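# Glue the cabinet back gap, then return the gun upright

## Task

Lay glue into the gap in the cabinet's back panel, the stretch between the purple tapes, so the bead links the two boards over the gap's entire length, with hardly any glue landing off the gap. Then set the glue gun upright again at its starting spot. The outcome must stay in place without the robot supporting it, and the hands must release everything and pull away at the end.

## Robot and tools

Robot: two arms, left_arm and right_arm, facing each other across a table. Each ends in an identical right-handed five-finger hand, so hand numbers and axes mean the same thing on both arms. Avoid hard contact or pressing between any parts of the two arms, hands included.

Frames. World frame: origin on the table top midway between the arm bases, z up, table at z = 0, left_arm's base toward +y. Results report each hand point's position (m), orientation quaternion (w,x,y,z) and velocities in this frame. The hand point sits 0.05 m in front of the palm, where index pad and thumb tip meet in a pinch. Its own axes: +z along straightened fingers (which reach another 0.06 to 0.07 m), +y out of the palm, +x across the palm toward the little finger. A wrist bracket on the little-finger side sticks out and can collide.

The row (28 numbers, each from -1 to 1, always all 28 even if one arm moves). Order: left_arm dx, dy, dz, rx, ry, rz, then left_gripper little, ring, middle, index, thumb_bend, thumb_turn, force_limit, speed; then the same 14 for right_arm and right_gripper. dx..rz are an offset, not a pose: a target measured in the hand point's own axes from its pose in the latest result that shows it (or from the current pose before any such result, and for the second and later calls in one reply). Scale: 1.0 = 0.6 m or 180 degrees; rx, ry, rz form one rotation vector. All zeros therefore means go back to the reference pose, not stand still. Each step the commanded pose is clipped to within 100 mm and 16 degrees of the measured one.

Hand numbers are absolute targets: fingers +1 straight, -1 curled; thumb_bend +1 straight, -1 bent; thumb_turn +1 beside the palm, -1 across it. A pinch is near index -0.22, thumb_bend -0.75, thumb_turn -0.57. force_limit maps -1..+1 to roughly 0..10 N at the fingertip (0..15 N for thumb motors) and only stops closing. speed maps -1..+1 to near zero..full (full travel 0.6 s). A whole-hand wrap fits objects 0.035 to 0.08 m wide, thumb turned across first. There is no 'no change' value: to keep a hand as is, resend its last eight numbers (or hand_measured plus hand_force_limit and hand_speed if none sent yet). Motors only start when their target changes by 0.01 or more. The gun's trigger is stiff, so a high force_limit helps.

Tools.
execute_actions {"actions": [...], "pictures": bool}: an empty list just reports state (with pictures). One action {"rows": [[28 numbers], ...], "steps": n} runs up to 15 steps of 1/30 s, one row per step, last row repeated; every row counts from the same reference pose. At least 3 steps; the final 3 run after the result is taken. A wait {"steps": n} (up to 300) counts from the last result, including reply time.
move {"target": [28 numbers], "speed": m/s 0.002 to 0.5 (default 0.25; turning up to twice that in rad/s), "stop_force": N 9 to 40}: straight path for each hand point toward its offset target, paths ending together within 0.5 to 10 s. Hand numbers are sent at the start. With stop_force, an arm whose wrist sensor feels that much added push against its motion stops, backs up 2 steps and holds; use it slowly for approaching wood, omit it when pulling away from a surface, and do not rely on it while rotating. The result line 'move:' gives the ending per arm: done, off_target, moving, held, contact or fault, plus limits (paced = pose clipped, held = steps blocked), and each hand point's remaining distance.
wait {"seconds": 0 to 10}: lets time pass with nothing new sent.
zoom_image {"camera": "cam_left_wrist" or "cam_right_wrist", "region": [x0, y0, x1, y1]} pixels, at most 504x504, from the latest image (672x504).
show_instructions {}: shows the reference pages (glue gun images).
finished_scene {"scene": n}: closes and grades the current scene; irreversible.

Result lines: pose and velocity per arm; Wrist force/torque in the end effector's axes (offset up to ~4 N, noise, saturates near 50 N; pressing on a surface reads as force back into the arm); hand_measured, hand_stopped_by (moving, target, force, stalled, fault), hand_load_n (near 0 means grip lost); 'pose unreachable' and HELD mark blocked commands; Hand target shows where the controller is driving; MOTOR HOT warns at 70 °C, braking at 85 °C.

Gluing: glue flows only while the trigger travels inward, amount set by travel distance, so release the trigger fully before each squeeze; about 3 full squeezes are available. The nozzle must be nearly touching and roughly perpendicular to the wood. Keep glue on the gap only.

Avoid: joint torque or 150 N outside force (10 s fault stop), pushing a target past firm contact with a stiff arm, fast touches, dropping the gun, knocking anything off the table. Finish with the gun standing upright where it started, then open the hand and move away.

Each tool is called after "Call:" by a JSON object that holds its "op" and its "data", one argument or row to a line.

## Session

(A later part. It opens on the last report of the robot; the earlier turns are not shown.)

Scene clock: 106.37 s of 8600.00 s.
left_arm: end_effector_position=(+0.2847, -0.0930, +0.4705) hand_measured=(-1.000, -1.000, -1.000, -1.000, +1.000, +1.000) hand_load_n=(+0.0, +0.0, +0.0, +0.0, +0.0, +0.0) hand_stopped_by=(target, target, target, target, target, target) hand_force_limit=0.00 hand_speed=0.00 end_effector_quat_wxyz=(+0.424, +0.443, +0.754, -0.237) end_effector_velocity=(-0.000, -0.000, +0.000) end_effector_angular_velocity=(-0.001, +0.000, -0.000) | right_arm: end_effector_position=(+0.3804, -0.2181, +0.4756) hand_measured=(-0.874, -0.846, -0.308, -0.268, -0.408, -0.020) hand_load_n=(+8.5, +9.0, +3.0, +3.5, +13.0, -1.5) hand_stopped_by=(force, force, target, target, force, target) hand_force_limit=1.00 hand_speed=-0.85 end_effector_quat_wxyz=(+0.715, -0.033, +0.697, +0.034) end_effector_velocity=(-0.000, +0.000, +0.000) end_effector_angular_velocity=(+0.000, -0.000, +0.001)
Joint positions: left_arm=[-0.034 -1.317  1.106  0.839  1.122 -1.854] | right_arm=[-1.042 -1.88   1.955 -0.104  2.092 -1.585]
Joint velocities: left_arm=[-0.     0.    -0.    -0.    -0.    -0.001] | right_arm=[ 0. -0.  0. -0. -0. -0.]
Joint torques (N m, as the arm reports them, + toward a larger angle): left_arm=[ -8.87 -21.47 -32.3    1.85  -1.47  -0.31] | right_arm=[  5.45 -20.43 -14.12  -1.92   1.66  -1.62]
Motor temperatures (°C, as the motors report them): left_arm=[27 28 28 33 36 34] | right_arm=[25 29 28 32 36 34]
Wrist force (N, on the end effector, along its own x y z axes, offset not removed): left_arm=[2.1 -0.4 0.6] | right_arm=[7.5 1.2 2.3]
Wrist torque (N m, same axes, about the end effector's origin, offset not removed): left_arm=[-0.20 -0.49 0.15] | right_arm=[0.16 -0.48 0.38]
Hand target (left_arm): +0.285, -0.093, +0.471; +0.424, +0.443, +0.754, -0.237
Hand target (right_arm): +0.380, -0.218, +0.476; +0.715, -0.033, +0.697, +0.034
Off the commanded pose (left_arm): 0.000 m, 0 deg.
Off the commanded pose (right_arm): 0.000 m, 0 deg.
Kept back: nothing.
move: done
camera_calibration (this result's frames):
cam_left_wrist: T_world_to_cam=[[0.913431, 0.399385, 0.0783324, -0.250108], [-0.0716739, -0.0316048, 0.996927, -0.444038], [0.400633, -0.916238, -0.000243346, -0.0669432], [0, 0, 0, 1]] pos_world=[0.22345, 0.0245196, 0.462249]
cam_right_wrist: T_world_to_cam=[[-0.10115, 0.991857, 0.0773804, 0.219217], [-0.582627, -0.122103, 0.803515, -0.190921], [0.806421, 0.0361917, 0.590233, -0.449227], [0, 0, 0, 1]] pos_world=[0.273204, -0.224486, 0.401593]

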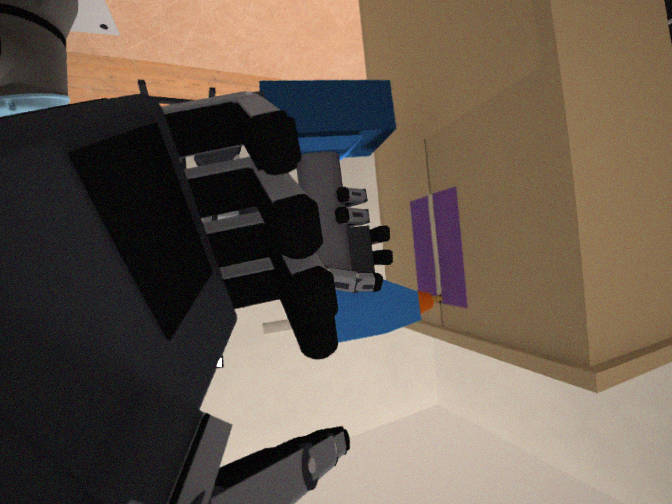

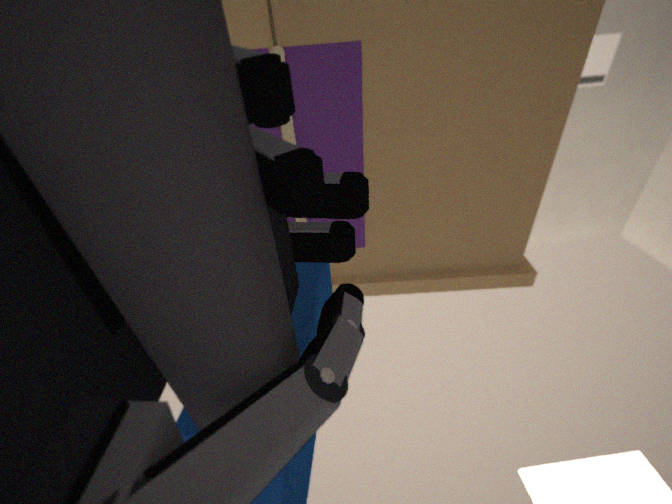

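Call:
{"op": "move", "data": {
  "target": [0,0,0,0,0,0,-1,-1,-1,-1,1,1,0,0, 0.0017,-0.005,-0.01,0,-0.017,0,-0.98,-0.98,-0.31,-0.27,-0.98,-0.02,1,-0.85],
  "speed": 0.02
}}

Call:
{"op": "move", "data": {
  "target": [0,0,0,0,0,0,-1,-1,-1,-1,1,1,0,0, 0,0,0,0,0,0,-0.98,-0.98,-0.39,-0.36,-0.98,-0.02,1,-0.93],
  "speed": 0.006
}}

Call:
{"op": "move", "data": {
  "target": [0,0,0,0,0,0,-1,-1,-1,-1,1,1,0,0, 0.002,0,0.026,0,0,0,-0.98,-0.98,-0.39,-0.36,-0.98,-0.02,1,-0.93],
  "speed": 0.003,
  "stop_force": 9
}}

Call:
{"op": "zoom_image", "data": {
  "camera": "cam_left_wrist",
  "region": [390,235,480,325]
}}

Scene clock: 108.17 s of 8600.00 s.
left_arm: end_effector_position=(+0.2847, -0.0930, +0.4705) hand_measured=(-1.000, -1.000, -1.000, -1.000, +1.000, +1.000) hand_load_n=(+0.0, +0.0, +0.0, +0.0, +0.0, +0.0) hand_stopped_by=(target, target, target, target, target, target) hand_force_limit=0.00 hand_speed=0.00 end_effector_quat_wxyz=(+0.424, +0.443, +0.754, -0.237) end_effector_velocity=(-0.001, -0.000, -0.000) end_effector_angular_velocity=(+0.000, +0.001, -0.000) | right_arm: end_effector_position=(+0.3749, -0.2216, +0.4744) hand_measured=(-0.874, -0.846, -0.308, -0.268, -0.408, -0.020) hand_load_n=(+8.5, +9.0, +3.0, +3.5, +13.0, -1.5) hand_stopped_by=(force, force, target, target, force, target) hand_force_limit=1.00 hand_speed=-0.85 end_effector_quat_wxyz=(+0.733, -0.032, +0.678, +0.035) end_effector_velocity=(-0.001, -0.001, -0.000) end_effector_angular_velocity=(+0.001, -0.011, -0.000)
Joint positions: left_arm=[-0.034 -1.317  1.106  0.839  1.122 -1.854] | right_arm=[-1.045 -1.905  2.008 -0.193  2.088 -1.615]
Joint velocities: left_arm=[-0.001 -0.     0.001  0.     0.    -0.001] | right_arm=[-0.002 -0.005  0.011 -0.019 -0.002 -0.006]
Joint torques (N m, as the arm reports them, + toward a larger angle): left_arm=[ -9.07 -22.35 -32.52   1.97  -1.49  -0.18] | right_arm=[ -8.83 -20.22 -13.2   -5.5   -2.05  -1.96]
Motor temperatures (°C, as the motors report them): left_arm=[27 28 28 33 36 34] | right_arm=[25 29 28 32 36 34]
Wrist force (N, on the end effector, along its own x y z axes, offset not removed): left_arm=[-0.9 -0.6 -1.2] | right_arm=[7.2 0.6 0.8]
Wrist torque (N m, same axes, about the end effector's origin, offset not removed): left_arm=[-0.17 0.22 0.02] | right_arm=[0.10 -0.36 0.31]
Hand target (left_arm): +0.285, -0.093, +0.471; +0.424, +0.443, +0.754, -0.237
Hand target (right_arm): +0.375, -0.222, +0.474; +0.734, -0.032, +0.678, +0.035
Off the commanded pose (left_arm): 0.000 m, 0 deg.
Off the commanded pose (right_arm): 0.000 m, 0 deg.
Kept back: nothing.
move: done
camera_calibration (this result's frames):
cam_left_wrist: T_world_to_cam=[[0.913431, 0.399385, 0.0783324, -0.250108], [-0.071674, -0.0316047, 0.996927, -0.444038], [0.400634, -0.916238, -0.000243131, -0.0669433], [0, 0, 0, 1]] pos_world=[0.22345, 0.0245196, 0.462249]
cam_right_wrist: T_world_to_cam=[[-0.105137, 0.99148, 0.0768995, 0.223818], [-0.623431, -0.12596, 0.771666, -0.164105], [0.774777, 0.0331892, 0.631363, -0.452295], [0, 0, 0, 1]] pos_world=[0.271651, -0.22757, 0.394985]

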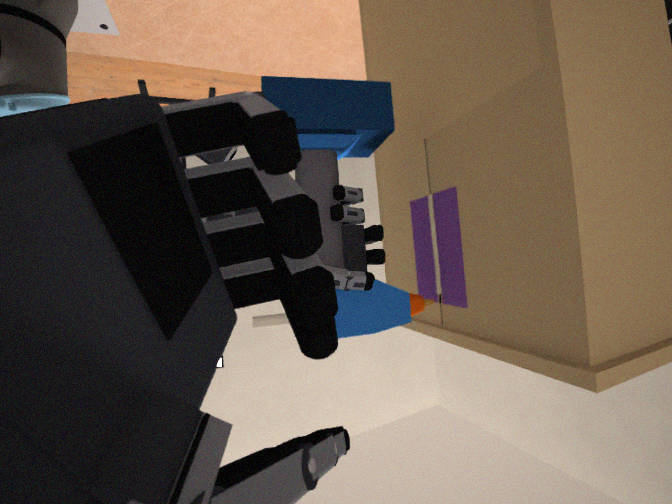

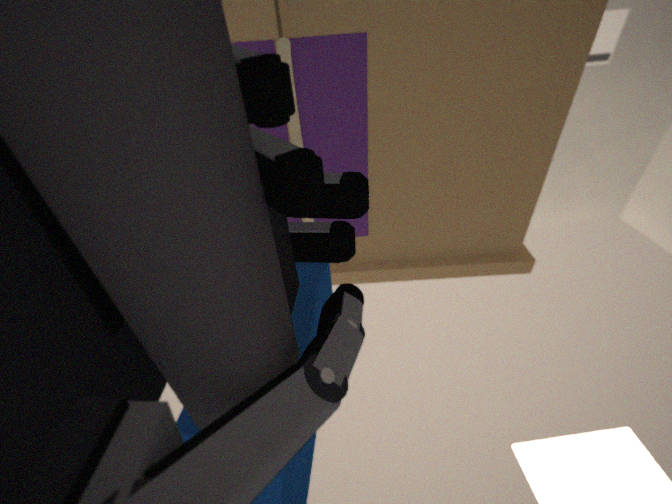

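Scene clock: 109.20 s of 8600.00 s.
left_arm: end_effector_position=(+0.2847, -0.0930, +0.4705) hand_measured=(-1.000, -1.000, -1.000, -1.000, +1.000, +1.000) hand_load_n=(+0.0, +0.0, +0.0, +0.0, +0.0, +0.0) hand_stopped_by=(target, target, target, target, target, target) hand_force_limit=0.00 hand_speed=0.00 end_effector_quat_wxyz=(+0.424, +0.443, +0.754, -0.237) end_effector_velocity=(+0.000, +0.000, -0.000) end_effector_angular_velocity=(-0.000, -0.000, +0.001) | right_arm: end_effector_position=(+0.3749, -0.2216, +0.4744) hand_measured=(-0.874, -0.846, -0.388, -0.358, -0.408, -0.020) hand_load_n=(+8.0, +9.0, +3.0, +5.0, +12.5, -1.5) hand_stopped_by=(force, force, target, target, force, target) hand_force_limit=1.00 hand_speed=-0.93 end_effector_quat_wxyz=(+0.733, -0.032, +0.678, +0.035) end_effector_velocity=(+0.000, -0.001, -0.000) end_effector_angular_velocity=(-0.000, -0.000, -0.002)
Joint positions: left_arm=[-0.034 -1.317  1.106  0.839  1.122 -1.854] | right_arm=[-1.045 -1.905  2.008 -0.193  2.088 -1.615]
Joint velocities: left_arm=[ 0.     0.    -0.    -0.    -0.001 -0.   ] | right_arm=[-0.001  0.     0.    -0.001  0.002 -0.   ]
Joint torques (N m, as the arm reports them, + toward a larger angle): left_arm=[ -8.24 -21.72 -32.69   2.1   -1.41  -0.14] | right_arm=[ -3.66  -5.06 -35.3   -1.35   1.28   2.43]
Motor temperatures (°C, as the motors report them): left_arm=[27 28 28 33 36 34] | right_arm=[25 29 28 32 36 34]
Wrist force (N, on the end effector, along its own x y z axes, offset not removed): left_arm=[1.4 1.3 -1.0] | right_arm=[7.7 -0.4 1.8]
Wrist torque (N m, same axes, about the end effector's origin, offset not removed): left_arm=[0.16 -0.24 0.15] | right_arm=[-0.13 -0.42 0.37]
Hand target (left_arm): +0.285, -0.093, +0.471; +0.424, +0.443, +0.754, -0.237
Hand target (right_arm): +0.375, -0.222, +0.474; +0.733, -0.032, +0.678, +0.035
Off the commanded pose (left_arm): 0.000 m, 0 deg.
Off the commanded pose (right_arm): 0.000 m, 0 deg.
Kept back: nothing.
move: done
camera_calibration (this result's frames):
cam_left_wrist: T_world_to_cam=[[0.913431, 0.399385, 0.0783325, -0.250108], [-0.071674, -0.0316049, 0.996927, -0.444038], [0.400634, -0.916238, -0.000243345, -0.0669432], [0, 0, 0, 1]] pos_world=[0.22345, 0.0245197, 0.462249]
cam_right_wrist: T_world_to_cam=[[-0.105157, 0.991478, 0.0768954, 0.223827], [-0.623431, -0.125969, 0.771664, -0.164103], [0.774775, 0.0332067, 0.631365, -0.452296], [0, 0, 0, 1]] pos_world=[0.271657, -0.227572, 0.394985]

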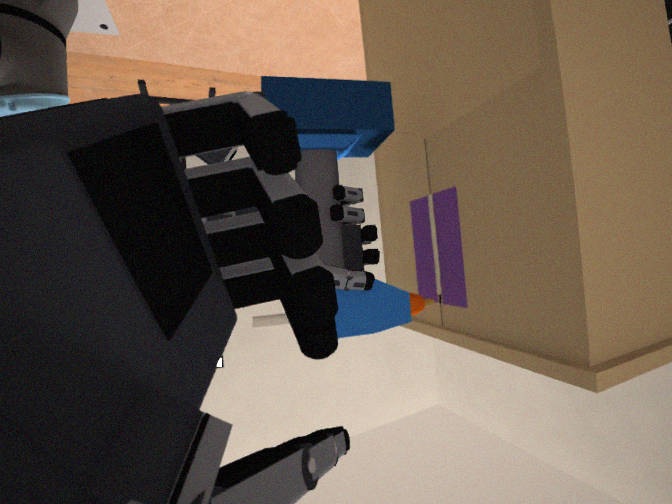

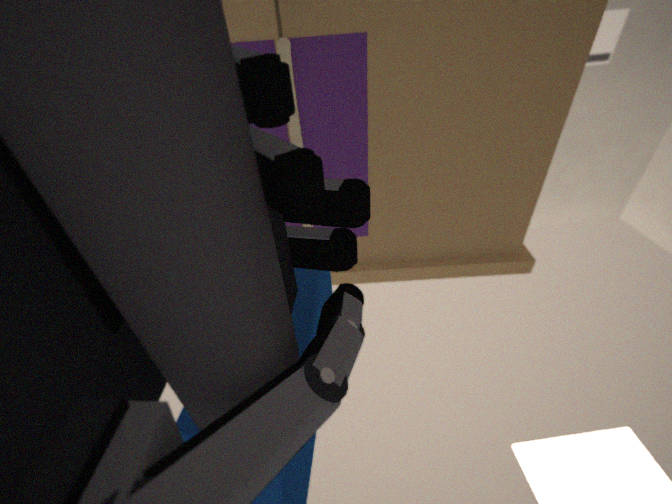

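Scene clock: 113.27 s of 8600.00 s.
left_arm: end_effector_position=(+0.2847, -0.0930, +0.4705) hand_measured=(-1.000, -1.000, -1.000, -1.000, +1.000, +1.000) hand_load_n=(+0.0, +0.0, +0.0, +0.0, +0.0, +0.0) hand_stopped_by=(target, target, target, target, target, target) hand_force_limit=0.00 hand_speed=0.00 end_effector_quat_wxyz=(+0.424, +0.443, +0.754, -0.237) end_effector_velocity=(+0.000, +0.000, -0.000) end_effector_angular_velocity=(-0.001, +0.001, +0.001) | right_arm: end_effector_position=(+0.3860, -0.2205, +0.4745) hand_measured=(-0.874, -0.846, -0.388, -0.358, -0.408, -0.020) hand_load_n=(+8.5, +8.5, +3.5, +5.0, +13.0, -2.0) hand_stopped_by=(force, force, target, target, force, target) hand_force_limit=1.00 hand_speed=-0.93 end_effector_quat_wxyz=(+0.733, -0.032, +0.678, +0.035) end_effector_velocity=(-0.001, -0.000, +0.001) end_effector_angular_velocity=(+0.002, -0.002, -0.000)
Joint positions: left_arm=[-0.034 -1.317  1.106  0.839  1.122 -1.854] | right_arm=[-1.066 -1.887  1.996 -0.198  2.067 -1.612]
Joint velocities: left_arm=[ 0.001  0.     0.     0.     0.    -0.002] | right_arm=[ 0.002 -0.003  0.    -0.     0.002  0.   ]
Joint torques (N m, as the arm reports them, + toward a larger angle): left_arm=[ -8.8  -22.16 -32.36   2.04  -1.49  -0.23] | right_arm=[  5.08 -19.55 -23.96  -4.82   2.21   1.82]
Motor temperatures (°C, as the motors report them): left_arm=[27 28 28 33 36 34] | right_arm=[25 29 28 32 36 34]
Wrist force (N, on the end effector, along its own x y z axes, offset not removed): left_arm=[3.3 1.1 -0.6] | right_arm=[10.8 -2.0 -14.6]
Wrist torque (N m, same axes, about the end effector's origin, offset not removed): left_arm=[0.23 -0.72 0.25] | right_arm=[0.48 -1.09 0.45]
Hand target (left_arm): +0.285, -0.093, +0.471; +0.424, +0.443, +0.754, -0.237
Hand target (right_arm): +0.386, -0.221, +0.474; +0.733, -0.032, +0.678, +0.035
Off the commanded pose (left_arm): 0.000 m, 0 deg.
Off the commanded pose (right_arm): 0.005 m, 0 deg.
Kept back: nothing.
move: contact (right_arm)
camera_calibration (this result's frames):
cam_left_wrist: T_world_to_cam=[[0.913431, 0.399385, 0.0783325, -0.250108], [-0.0716741, -0.0316047, 0.996927, -0.444038], [0.400634, -0.916238, -0.000243163, -0.0669433], [0, 0, 0, 1]] pos_world=[0.22345, 0.0245197, 0.462249]
cam_right_wrist: T_world_to_cam=[[-0.105253, 0.991467, 0.0769131, 0.223953], [-0.623512, -0.126047, 0.771586, -0.157073], [0.774696, 0.0332555, 0.631459, -0.460937], [0, 0, 0, 1]] pos_world=[0.282721, -0.226512, 0.395033]

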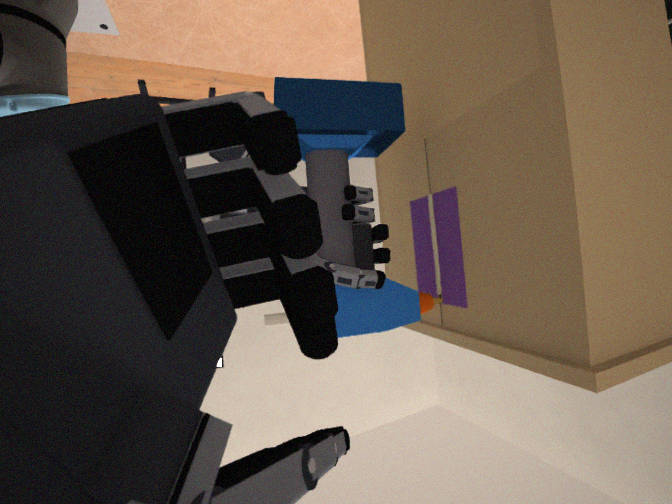

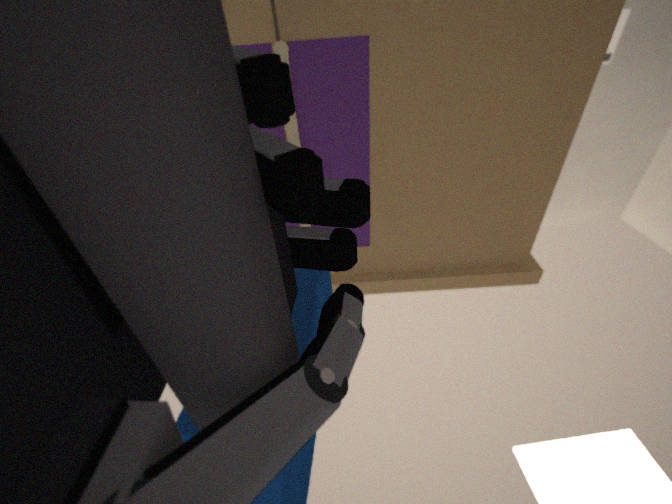

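Region (390, 235, 480, 325) of cam_left_wrist's 672x504 image, scaled by 5.600, with more detail than that image has.

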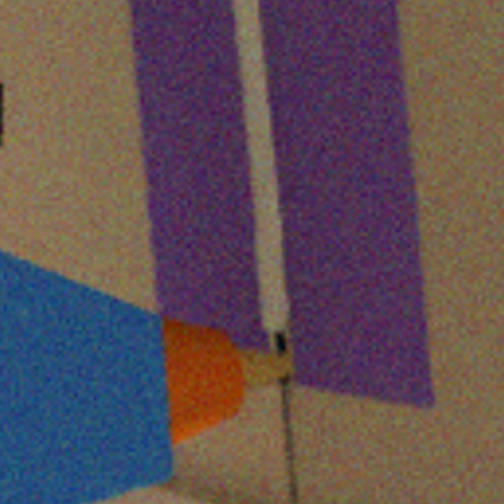

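Call:
{"op": "execute_actions", "data": {
  "actions": [
    {"rows":[[0,0,0,0,0,0,-1,-1,-1,-1,1,1,0,0, 0,0,-0.001,0,0,0,-0.98,-0.98,-0.39,-0.36,-0.98,-0.02,1,-0.93],[0,0,0,0,0,0,-1,-1,-1,-1,1,1,0,0, 0,0,-0.001,0,0,0,-0.98,-0.98,-0.39,-0.36,-0.98,-0.02,1,-0.93],[0,0,0,0,0,0,-1,-1,-1,-1,1,1,0,0, 0,0,-0.001,0,0,0,-0.98,-0.98,-0.39,-0.36,-0.98,-0.02,1,-0.93],[0,0,0,0,0,0,-1,-1,-1,-1,1,1,0,0, -0.001,-0.0003,-0.001,0,0,0,-0.98,-0.98,-0.39,-0.36,-0.98,-0.02,1,-0.93],[0,0,0,0,0,0,-1,-1,-1,-1,1,1,0,0, -0.0018,-0.0005,-0.001,0,0,0,-0.98,-0.98,-0.39,-0.36,-0.98,-0.02,1,-0.93],[0,0,0,0,0,0,-1,-1,-1,-1,1,1,0,0, -0.0025,-0.0007,-0.001,0,0,0,-0.98,-0.98,-0.39,-0.36,-0.98,-0.02,1,-0.93]],"steps":15}
  ]
}}

Call:
{"op": "move", "data": {
  "target": [0,0,0,0,0,0,-1,-1,-1,-1,1,1,0,0, 0,0,0,0,0,0,-0.98,-0.98,-0.405,-0.375,-0.98,-0.02,1,-0.98],
  "speed": 0.006
}}

Call:
{"op": "zoom_image", "data": {
  "camera": "cam_left_wrist",
  "region": [390,235,480,325]
}}

Scene clock: 114.03 s of 8600.00 s.
left_arm: end_effector_position=(+0.2847, -0.0930, +0.4705) hand_measured=(-1.000, -1.000, -1.000, -1.000, +1.000, +1.000) hand_load_n=(+0.0, +0.0, +0.0, +0.0, +0.0, +0.0) hand_stopped_by=(target, target, target, target, target, target) hand_force_limit=0.00 hand_speed=0.00 end_effector_quat_wxyz=(+0.424, +0.443, +0.754, -0.237) end_effector_velocity=(-0.000, -0.000, +0.000) end_effector_angular_velocity=(-0.000, +0.000, -0.000) | right_arm: end_effector_position=(+0.3853, -0.2209, +0.4756) hand_measured=(-0.874, -0.846, -0.388, -0.358, -0.408, -0.020) hand_load_n=(+8.0, +9.0, +3.0, +5.0, +12.5, -1.5) hand_stopped_by=(force, force, target, target, force, target) hand_force_limit=1.00 hand_speed=-0.93 end_effector_quat_wxyz=(+0.733, -0.032, +0.678, +0.035) end_effector_velocity=(-0.000, -0.000, +0.003) end_effector_angular_velocity=(-0.000, -0.000, +0.002)
Joint positions: left_arm=[-0.034 -1.317  1.106  0.839  1.122 -1.854] | right_arm=[-1.065 -1.889  1.995 -0.194  2.068 -1.612]
Joint velocities: left_arm=[-0.001  0.    -0.     0.    -0.    -0.   ] | right_arm=[-0.003 -0.003 -0.005  0.007 -0.004  0.   ]
Joint torques (N m, as the arm reports them, + toward a larger angle): left_arm=[ -8.64 -22.12 -33.7    2.13  -1.62  -0.06] | right_arm=[ -9.15 -19.96 -35.76  -1.37  -1.92  -0.27]
Motor temperatures (°C, as the motors report them): left_arm=[27 28 28 33 36 34] | right_arm=[25 29 28 32 36 34]
Wrist force (N, on the end effector, along its own x y z axes, offset not removed): left_arm=[3.8 -0.3 1.9] | right_arm=[8.0 -1.1 0.6]
Wrist torque (N m, same axes, about the end effector's origin, offset not removed): left_arm=[-0.13 -0.51 0.25] | right_arm=[-0.10 -0.41 0.38]
Steps of this call (steps 1 to 11: nothing new was sent; steps 12 to 23: the first 12 steps of this action). Readings (end_effector_position | what the end effector reports):
12: left_arm (+0.2847, -0.0930, +0.4705) | right_arm (+0.3858, -0.2205, +0.4745) | left_arm hand_measured=(-1.000, -1.000, -1.000, -1.000, +1.000, +1.000) hand_load_n=(+0.0, +0.0, +0.0, +0.0, +0.0, +0.0) hand_stopped_by=(target, target, target, target, target, target) hand_force_limit=0.00 hand_speed=0.00 | right_arm hand_measured=(-0.874, -0.846, -0.388, -0.358, -0.408, -0.020) hand_load_n=(+8.5, +9.0, +3.0, +5.0, +13.0, -2.0) hand_stopped_by=(force, force, target, target, force, target) hand_force_limit=1.00 hand_speed=-0.93
13: left_arm (+0.2847, -0.0930, +0.4705) | right_arm (+0.3857, -0.2205, +0.4745) | left_arm hand_measured=(-1.000, -1.000, -1.000, -1.000, +1.000, +1.000) hand_load_n=(+0.0, +0.0, +0.0, +0.0, +0.0, +0.0) hand_stopped_by=(target, target, target, target, target, target) hand_force_limit=0.00 hand_speed=0.00 | right_arm hand_measured=(-0.874, -0.846, -0.388, -0.358, -0.408, -0.020) hand_load_n=(+8.5, +9.0, +3.0, +5.0, +13.0, -2.0) hand_stopped_by=(force, force, target, target, force, target) hand_force_limit=1.00 hand_speed=-0.93
15: left_arm (+0.2847, -0.0930, +0.4705) | right_arm (+0.3856, -0.2205, +0.4744) | left_arm hand_measured=(-1.000, -1.000, -1.000, -1.000, +1.000, +1.000) hand_load_n=(+0.0, +0.0, +0.0, +0.0, +0.0, +0.0) hand_stopped_by=(target, target, target, target, target, target) hand_force_limit=0.00 hand_speed=0.00 | right_arm hand_measured=(-0.874, -0.846, -0.388, -0.358, -0.408, -0.020) hand_load_n=(+8.5, +9.0, +3.0, +5.0, +13.0, -1.5) hand_stopped_by=(force, force, target, target, force, target) hand_force_limit=1.00 hand_speed=-0.93
19: left_arm (+0.2847, -0.0930, +0.4705) | right_arm (+0.3853, -0.2207, +0.4749) | left_arm hand_measured=(-1.000, -1.000, -1.000, -1.000, +1.000, +1.000) hand_load_n=(+0.0, +0.0, +0.0, +0.0, +0.0, +0.0) hand_stopped_by=(target, target, target, target, target, target) hand_force_limit=0.00 hand_speed=0.00 | right_arm hand_measured=(-0.874, -0.846, -0.388, -0.358, -0.408, -0.020) hand_load_n=(+8.0, +9.0, +3.0, +5.0, +12.5, -1.5) hand_stopped_by=(force, force, target, target, force, target) hand_force_limit=1.00 hand_speed=-0.93
23: the state above

Scene clock: 114.87 s of 8600.00 s.
left_arm: end_effector_position=(+0.2847, -0.0930, +0.4705) hand_measured=(-1.000, -1.000, -1.000, -1.000, +1.000, +1.000) hand_load_n=(+0.0, +0.0, +0.0, +0.0, +0.0, +0.0) hand_stopped_by=(target, target, target, target, target, target) hand_force_limit=0.00 hand_speed=0.00 end_effector_quat_wxyz=(+0.424, +0.443, +0.754, -0.237) end_effector_velocity=(-0.001, -0.001, -0.000) end_effector_angular_velocity=(-0.000, +0.000, -0.002) | right_arm: end_effector_position=(+0.3853, -0.2210, +0.4759) hand_measured=(-0.874, -0.846, -0.404, -0.372, -0.408, -0.020) hand_load_n=(+8.5, +9.0, +3.0, +5.0, +12.5, -1.5) hand_stopped_by=(force, force, moving, moving, force, target) hand_force_limit=1.00 hand_speed=-0.98 end_effector_quat_wxyz=(+0.733, -0.032, +0.678, +0.035) end_effector_velocity=(-0.000, +0.001, -0.000) end_effector_angular_velocity=(-0.001, +0.001, +0.002)
Joint positions: left_arm=[-0.034 -1.317  1.106  0.839  1.122 -1.854] | right_arm=[-1.066 -1.889  1.994 -0.193  2.067 -1.612]
Joint velocities: left_arm=[-0.002 -0.     0.    -0.    -0.    -0.   ] | right_arm=[ 0.001  0.001  0.     0.    -0.001 -0.   ]
Joint torques (N m, as the arm reports them, + toward a larger angle): left_arm=[-10.   -22.66 -32.34   2.12  -1.53  -0.17] | right_arm=[ -6.98 -18.7  -31.76  -2.85  -1.5   -0.27]
Motor temperatures (°C, as the motors report them): left_arm=[27 28 28 33 36 34] | right_arm=[25 29 28 32 36 34]
Wrist force (N, on the end effector, along its own x y z axes, offset not removed): left_arm=[2.8 -2.5 -1.0] | right_arm=[8.8 1.1 1.1]
Wrist torque (N m, same axes, about the end effector's origin, offset not removed): left_arm=[-0.34 -0.49 0.09] | right_arm=[0.11 -0.57 0.45]
Hand target (left_arm): +0.285, -0.093, +0.471; +0.424, +0.443, +0.754, -0.237
Hand target (right_arm): +0.385, -0.221, +0.476; +0.733, -0.032, +0.678, +0.035
Off your previous action's commanded pose (left_arm): 0.000 m, 0 deg at its last step (step 3 of this call).
Off your previous action's commanded pose (right_arm): 0.000 m, 0 deg at its last step (step 3 of this call).
Off the commanded pose (left_arm): 0.000 m, 0 deg.
Off the commanded pose (right_arm): 0.000 m, 0 deg.
Kept back: nothing.
move: done
camera_calibration (this result's frames):
cam_left_wrist: T_world_to_cam=[[0.913431, 0.399385, 0.0783323, -0.250108], [-0.0716739, -0.0316047, 0.996927, -0.444038], [0.400633, -0.916238, -0.000243268, -0.0669432], [0, 0, 0, 1]] pos_world=[0.22345, 0.0245196, 0.462249]
cam_right_wrist: T_world_to_cam=[[-0.105283, 0.991464, 0.0769056, 0.224247], [-0.623509, -0.126061, 0.771586, -0.158654], [0.774695, 0.0332839, 0.631459, -0.461282], [0, 0, 0, 1]] pos_world=[0.28204, -0.226979, 0.39645]

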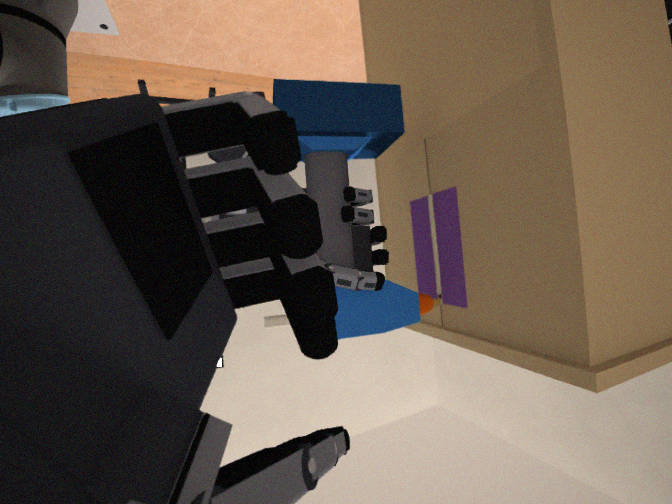

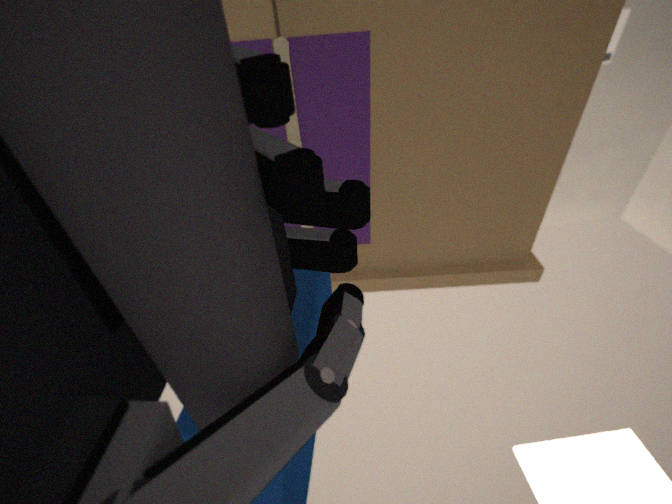

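Region (390, 235, 480, 325) of cam_left_wrist's 672x504 image, scaled by 5.600, with more detail than that image has.

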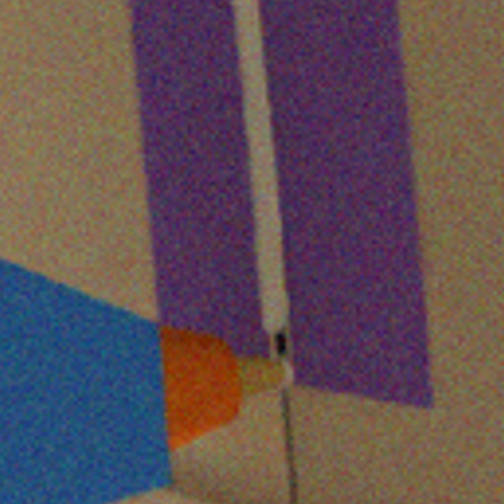

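Call:
{"op": "move", "data": {
  "target": [0,0,0,0,0,0,-1,-1,-1,-1,1,1,0,0, 0.03,0,-0.0018,0,0,0,-0.98,-0.98,-0.475,-0.445,-0.98,-0.02,1,-0.9856],
  "speed": 0.006
}}

Call:
{"op": "move", "data": {
  "target": [0,0,0,0,0,0,-1,-1,-1,-1,1,1,0,0, 0.004,0,-0.05,0,0,0,-0.98,-0.98,-0.1,-0.05,-0.98,-0.02,1,-0.6],
  "speed": 0.04
}}

Call:
{"op": "zoom_image", "data": {
  "camera": "cam_left_wrist",
  "region": [390,235,480,325]
}}

Call:
{"op": "zoom_image", "data": {
  "camera": "cam_left_wrist",
  "region": [390,170,480,260]
}}

Scene clock: 118.33 s of 8600.00 s.
left_arm: end_effector_position=(+0.2847, -0.0930, +0.4705) hand_measured=(-1.000, -1.000, -1.000, -1.000, +1.000, +1.000) hand_load_n=(+0.0, +0.0, +0.0, +0.0, +0.0, +0.0) hand_stopped_by=(target, target, target, target, target, target) hand_force_limit=0.00 hand_speed=0.00 end_effector_quat_wxyz=(+0.424, +0.443, +0.754, -0.237) end_effector_velocity=(-0.000, -0.000, -0.000) end_effector_angular_velocity=(-0.000, +0.001, +0.000) | right_arm: end_effector_position=(+0.3856, -0.2209, +0.4581) hand_measured=(-0.874, -0.846, -0.474, -0.444, -0.408, -0.020) hand_load_n=(+8.5, +9.0, +3.0, +4.0, +12.5, -1.5) hand_stopped_by=(force, force, target, moving, force, target) hand_force_limit=1.00 hand_speed=-0.99 end_effector_quat_wxyz=(+0.733, -0.032, +0.678, +0.035) end_effector_velocity=(-0.000, +0.001, -0.001) end_effector_angular_velocity=(+0.000, -0.001, +0.003)
Joint positions: left_arm=[-0.034 -1.317  1.106  0.839  1.122 -1.854] | right_arm=[-1.066 -1.883  2.036 -0.241  2.067 -1.612]
Joint velocities: left_arm=[-0.     0.    -0.     0.     0.    -0.001] | right_arm=[ 0.001  0.     0.004 -0.005 -0.003 -0.   ]
Joint torques (N m, as the arm reports them, + toward a larger angle): left_arm=[ -8.43 -22.51 -33.08   2.06  -1.46  -0.15] | right_arm=[-10.8   -4.25 -12.92  -5.33  -1.27   2.29]
Motor temperatures (°C, as the motors report them): left_arm=[27 28 28 33 36 34] | right_arm=[25 29 28 32 36 34]
Wrist force (N, on the end effector, along its own x y z axes, offset not removed): left_arm=[1.4 -3.0 -0.3] | right_arm=[7.5 4.2 -2.3]
Wrist torque (N m, same axes, about the end effector's origin, offset not removed): left_arm=[-0.48 -0.33 0.07] | right_arm=[0.49 -0.73 0.40]
Hand target (left_arm): +0.285, -0.093, +0.471; +0.424, +0.443, +0.754, -0.237
Hand target (right_arm): +0.386, -0.221, +0.458; +0.733, -0.032, +0.678, +0.035
Off the commanded pose (left_arm): 0.000 m, 0 deg.
Off the commanded pose (right_arm): 0.000 m, 0 deg.
Kept back: nothing.
move: done
camera_calibration (this result's frames):
cam_left_wrist: T_world_to_cam=[[0.913431, 0.399385, 0.0783324, -0.250108], [-0.0716741, -0.0316046, 0.996927, -0.444038], [0.400634, -0.916238, -0.000243012, -0.0669434], [0, 0, 0, 1]] pos_world=[0.22345, 0.0245196, 0.462249]
cam_right_wrist: T_world_to_cam=[[-0.105286, 0.991464, 0.0769058, 0.225618], [-0.623499, -0.126062, 0.771594, -0.144698], [0.774702, 0.0332872, 0.631449, -0.450274], [0, 0, 0, 1]] pos_world=[0.282364, -0.226944, 0.378621]

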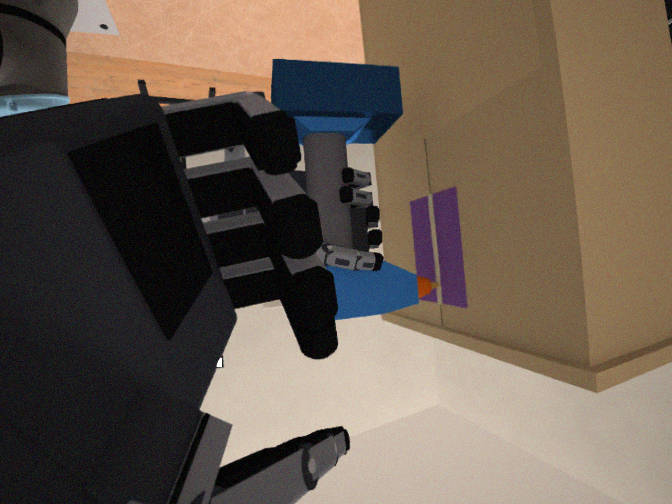

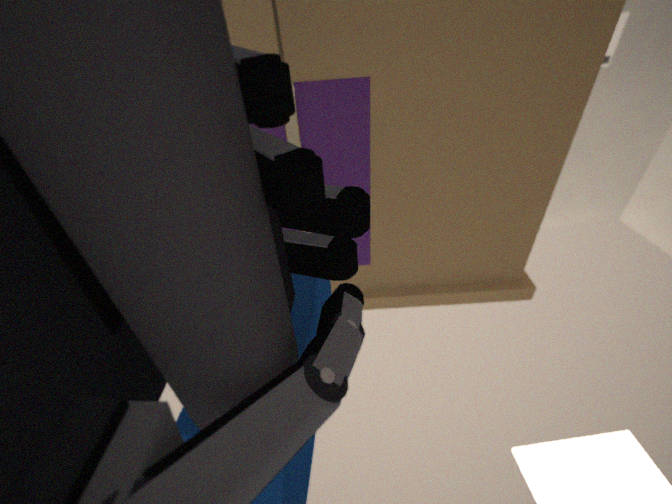

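Scene clock: 119.50 s of 8600.00 s.
left_arm: end_effector_position=(+0.2847, -0.0930, +0.4705) hand_measured=(-1.000, -1.000, -1.000, -1.000, +1.000, +1.000) hand_load_n=(+0.0, +0.0, +0.0, +0.0, +0.0, +0.0) hand_stopped_by=(target, target, target, target, target, target) hand_force_limit=0.00 hand_speed=0.00 end_effector_quat_wxyz=(+0.424, +0.443, +0.754, -0.237) end_effector_velocity=(+0.000, +0.000, -0.000) end_effector_angular_velocity=(+0.000, +0.000, +0.001) | right_arm: end_effector_position=(+0.3564, -0.2237, +0.4534) hand_measured=(-0.874, -0.846, -0.100, -0.050, -0.408, -0.020) hand_load_n=(+9.0, +9.5, +0.5, +1.0, +11.0, -1.0) hand_stopped_by=(force, force, target, target, force, target) hand_force_limit=1.00 hand_speed=-0.60 end_effector_quat_wxyz=(+0.733, -0.032, +0.678, +0.035) end_effector_velocity=(-0.003, +0.000, -0.001) end_effector_angular_velocity=(-0.000, -0.000, +0.001)
Joint positions: left_arm=[-0.034 -1.317  1.106  0.839  1.122 -1.854] | right_arm=[-1.009 -1.928  2.077 -0.24   2.124 -1.618]
Joint velocities: left_arm=[ 0.001  0.     0.     0.    -0.    -0.001] | right_arm=[ 0.007 -0.003  0.003 -0.     0.006 -0.001]
Joint torques (N m, as the arm reports them, + toward a larger angle): left_arm=[ -9.44 -20.85 -32.51   2.21  -1.53  -0.13] | right_arm=[  7.02 -19.57 -11.78  -1.28   2.39  -1.82]
Motor temperatures (°C, as the motors report them): left_arm=[27 28 28 33 36 34] | right_arm=[25 29 28 32 36 34]
Wrist force (N, on the end effector, along its own x y z axes, offset not removed): left_arm=[4.0 -1.9 -0.8] | right_arm=[8.8 -0.9 -0.1]
Wrist torque (N m, same axes, about the end effector's origin, offset not removed): left_arm=[-0.26 -0.63 0.19] | right_arm=[-0.14 -0.56 0.31]
Hand target (left_arm): +0.285, -0.093, +0.471; +0.424, +0.443, +0.754, -0.237
Hand target (right_arm): +0.356, -0.224, +0.453; +0.733, -0.032, +0.678, +0.035
Off the commanded pose (left_arm): 0.000 m, 0 deg.
Off the commanded pose (right_arm): 0.000 m, 0 deg.
Kept back: nothing.
move: done
camera_calibration (this result's frames):
cam_left_wrist: T_world_to_cam=[[0.913431, 0.399385, 0.0783323, -0.250108], [-0.0716739, -0.0316047, 0.996927, -0.444038], [0.400633, -0.916238, -0.00024324, -0.0669432], [0, 0, 0, 1]] pos_world=[0.22345, 0.0245196, 0.462249]
cam_right_wrist: T_world_to_cam=[[-0.105319, 0.991451, 0.0770202, 0.225618], [-0.623431, -0.126169, 0.771632, -0.159771], [0.774753, 0.0332504, 0.631389, -0.42459], [0, 0, 0, 1]] pos_world=[0.253107, -0.229729, 0.373989]

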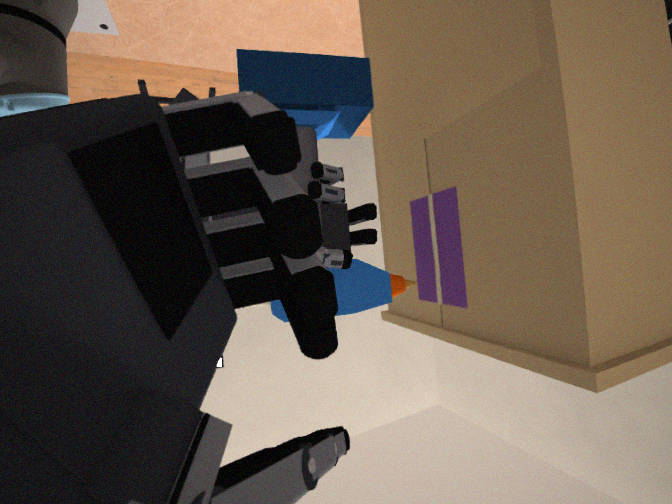

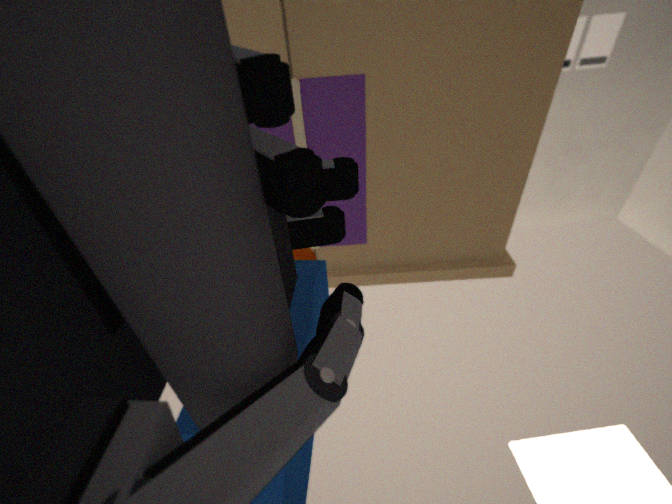

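Region (390, 235, 480, 325) of cam_left_wrist's 672x504 image, scaled by 5.600, with more detail than that image has.

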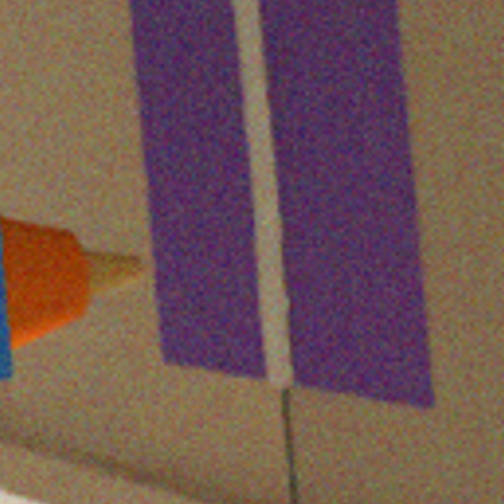

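Region (390, 170, 480, 260) of cam_left_wrist's 672x504 image, scaled by 5.600, with more detail than that image has.

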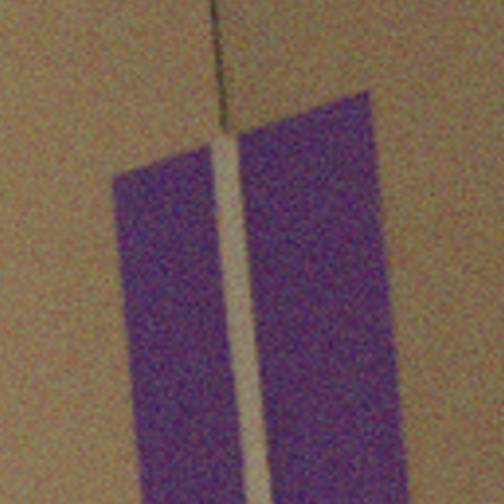

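Call:
{"op": "move", "data": {
  "target": [0.5872,-0.0008,-0.182,0.0848,-0.0019,0.0529,-1,-1,-1,-1,1,1,0,0, 0.4495,0.151,-0.2013,0,0,0,-0.98,-0.98,-0.1,-0.05,-0.98,-0.02,1,-0.6],
  "speed": 0.15
}}

Call:
{"op": "move", "data": {
  "target": [0,0,0,0,0,0,1,1,1,1,1,1,0,0.5, 0.017,0,-0.0013,0,0,0,-0.98,-0.98,-0.1,-0.05,-0.98,-0.02,1,-0.6],
  "speed": 0.015
}}

Call:
{"op": "zoom_image", "data": {
  "camera": "cam_left_wrist",
  "region": [250,60,450,270]
}}

Scene clock: 123.10 s of 8600.00 s.
left_arm: end_effector_position=(+0.1498, +0.1512, +0.2297) hand_measured=(-1.000, -1.000, -1.000, -1.000, +1.000, +1.000) hand_load_n=(+0.0, +0.0, +0.0, +0.0, +0.0, +0.0) hand_stopped_by=(target, target, target, target, target, target) hand_force_limit=0.00 hand_speed=0.00 end_effector_quat_wxyz=(+0.381, +0.556, +0.675, -0.300) end_effector_velocity=(-0.003, +0.002, -0.000) end_effector_angular_velocity=(-0.001, -0.005, +0.007) | right_arm: end_effector_position=(+0.2487, -0.1426, +0.1750) hand_measured=(-0.874, -0.846, -0.100, -0.050, -0.408, -0.020) hand_load_n=(+9.0, +9.5, +0.5, +1.0, +11.0, -1.0) hand_stopped_by=(force, force, target, target, force, target) hand_force_limit=1.00 hand_speed=-0.60 end_effector_quat_wxyz=(+0.733, -0.032, +0.679, +0.035) end_effector_velocity=(-0.001, +0.001, -0.001) end_effector_angular_velocity=(-0.001, -0.001, +0.003)
Joint positions: left_arm=[-0.693 -2.13   2.432  0.473  0.858 -2.119] | right_arm=[-0.521 -1.298  2.39  -1.244  2.608 -1.7  ]
Joint velocities: left_arm=[-0.06  -0.008  0.014  0.034 -0.051 -0.058] | right_arm=[ 0.001  0.003  0.    -0.006 -0.002 -0.002]
Joint torques (N m, as the arm reports them, + toward a larger angle): left_arm=[-9.51 -4.09 -5.04  3.02 -3.24 -1.98] | right_arm=[  8.43 -20.45 -19.38  -4.51   2.09  -1.49]
Motor temperatures (°C, as the motors report them): left_arm=[27 28 28 33 36 34] | right_arm=[25 29 28 32 36 34]
Wrist force (N, on the end effector, along its own x y z axes, offset not removed): left_arm=[4.5 -1.1 -1.4] | right_arm=[7.9 1.6 1.5]
Wrist torque (N m, same axes, about the end effector's origin, offset not removed): left_arm=[-0.23 -0.62 0.31] | right_arm=[0.18 -0.40 0.37]
Hand target (left_arm): +0.150, +0.152, +0.230; +0.382, +0.555, +0.675, -0.300
Hand target (right_arm): +0.249, -0.143, +0.175; +0.733, -0.032, +0.679, +0.035
Off the commanded pose (left_arm): 0.000 m, 0 deg.
Off the commanded pose (right_arm): 0.000 m, 0 deg.
Kept back: nothing.
move: done
camera_calibration (this result's frames):
cam_left_wrist: T_world_to_cam=[[0.992274, 0.096262, 0.0782702, -0.171549], [-0.0778321, -0.00830357, 0.996932, -0.208487], [0.0966166, -0.995321, -0.000747144, 0.268409], [0, 0, 0, 1]] pos_world=[0.128063, 0.281935, 0.221475]
cam_right_wrist: T_world_to_cam=[[-0.105299, 0.991388, 0.0778544, 0.155176], [-0.622638, -0.126772, 0.772172, -0.00216577], [0.775393, 0.0328336, 0.630625, -0.168121], [0, 0, 0, 1]] pos_world=[0.145351, -0.148594, 0.0956125]

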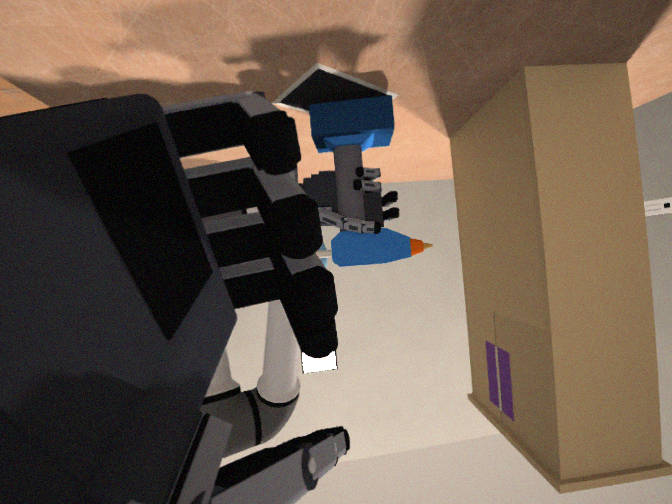

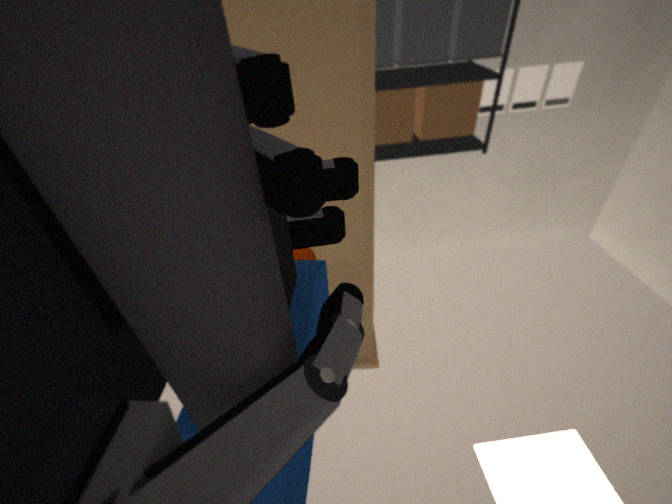

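Scene clock: 124.20 s of 8600.00 s.
left_arm: end_effector_position=(+0.1498, +0.1512, +0.2297) hand_measured=(+1.000, +1.000, +1.000, +1.000, +1.000, +1.000) hand_load_n=(+0.0, +0.0, +0.0, +0.0, +0.0, +0.0) hand_stopped_by=(target, target, target, target, target, target) hand_force_limit=0.00 hand_speed=0.50 end_effector_quat_wxyz=(+0.381, +0.556, +0.675, -0.300) end_effector_velocity=(-0.000, -0.000, +0.000) end_effector_angular_velocity=(-0.001, +0.001, -0.000) | right_arm: end_effector_position=(+0.2487, -0.1426, +0.1648) hand_measured=(-0.874, -0.846, -0.100, -0.050, -0.408, -0.020) hand_load_n=(+9.0, +9.5, +0.5, +1.0, +11.0, -1.0) hand_stopped_by=(force, force, target, target, force, target) hand_force_limit=1.00 hand_speed=-0.60 end_effector_quat_wxyz=(+0.733, -0.032, +0.679, +0.035) end_effector_velocity=(+0.000, +0.000, -0.000) end_effector_angular_velocity=(+0.001, -0.001, +0.001)
Joint positions: left_arm=[-0.693 -2.13   2.432  0.473  0.858 -2.119] | right_arm=[-0.521 -1.266  2.395 -1.28   2.608 -1.7  ]
Joint velocities: left_arm=[-0.001 -0.    -0.     0.    -0.    -0.001] | right_arm=[-0.     0.002  0.    -0.004 -0.001 -0.   ]
Joint torques (N m, as the arm reports them, + toward a larger angle): left_arm=[  7.45  14.51 -32.73  -1.33   2.12   1.49] | right_arm=[  2.24 -19.69  -0.48  -4.56  -0.12  -1.93]
Motor temperatures (°C, as the motors report them): left_arm=[27 28 28 33 36 34] | right_arm=[25 29 28 32 36 34]
Wrist force (N, on the end effector, along its own x y z axes, offset not removed): left_arm=[3.5 -2.4 -1.8] | right_arm=[8.1 0.5 0.9]
Wrist torque (N m, same axes, about the end effector's origin, offset not removed): left_arm=[-0.30 -0.50 0.09] | right_arm=[0.16 -0.47 0.37]
Hand target (left_arm): +0.150, +0.151, +0.230; +0.381, +0.556, +0.675, -0.300
Hand target (right_arm): +0.249, -0.143, +0.165; +0.733, -0.032, +0.679, +0.035
Off the commanded pose (left_arm): 0.000 m, 0 deg.
Off the commanded pose (right_arm): 0.000 m, 0 deg.
Kept back: nothing.
move: done
camera_calibration (this result's frames):
cam_left_wrist: T_world_to_cam=[[0.992274, 0.0962626, 0.0782698, -0.171548], [-0.0778318, -0.00830272, 0.996932, -0.208487], [0.0966171, -0.995321, -0.000746281, 0.268409], [0, 0, 0, 1]] pos_world=[0.128063, 0.281935, 0.221475]
cam_right_wrist: T_world_to_cam=[[-0.105307, 0.991369, 0.0780915, 0.155927], [-0.622588, -0.12696, 0.772182, 0.0056151], [0.775432, 0.0326975, 0.630584, -0.161745], [0, 0, 0, 1]] pos_world=[0.145338, -0.148579, 0.0854814]

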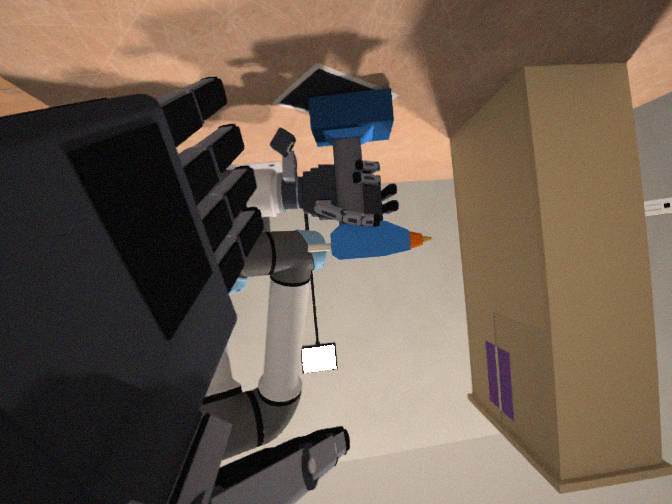

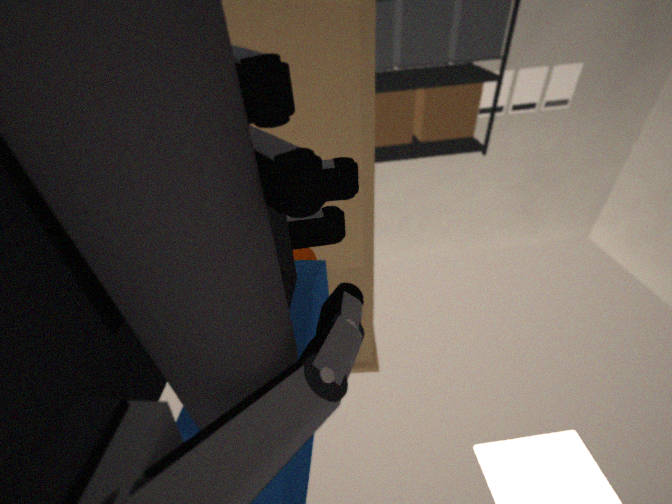

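Region (250, 60, 450, 270) of cam_left_wrist's 672x504 image, scaled by 2.400, with more detail than that image has; it fills the left 480 columns of this view, and the rest is white.

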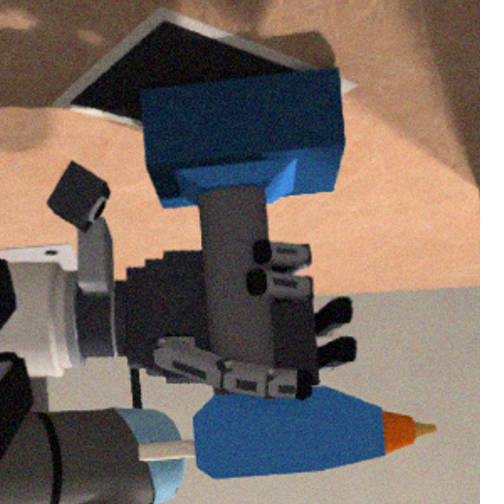

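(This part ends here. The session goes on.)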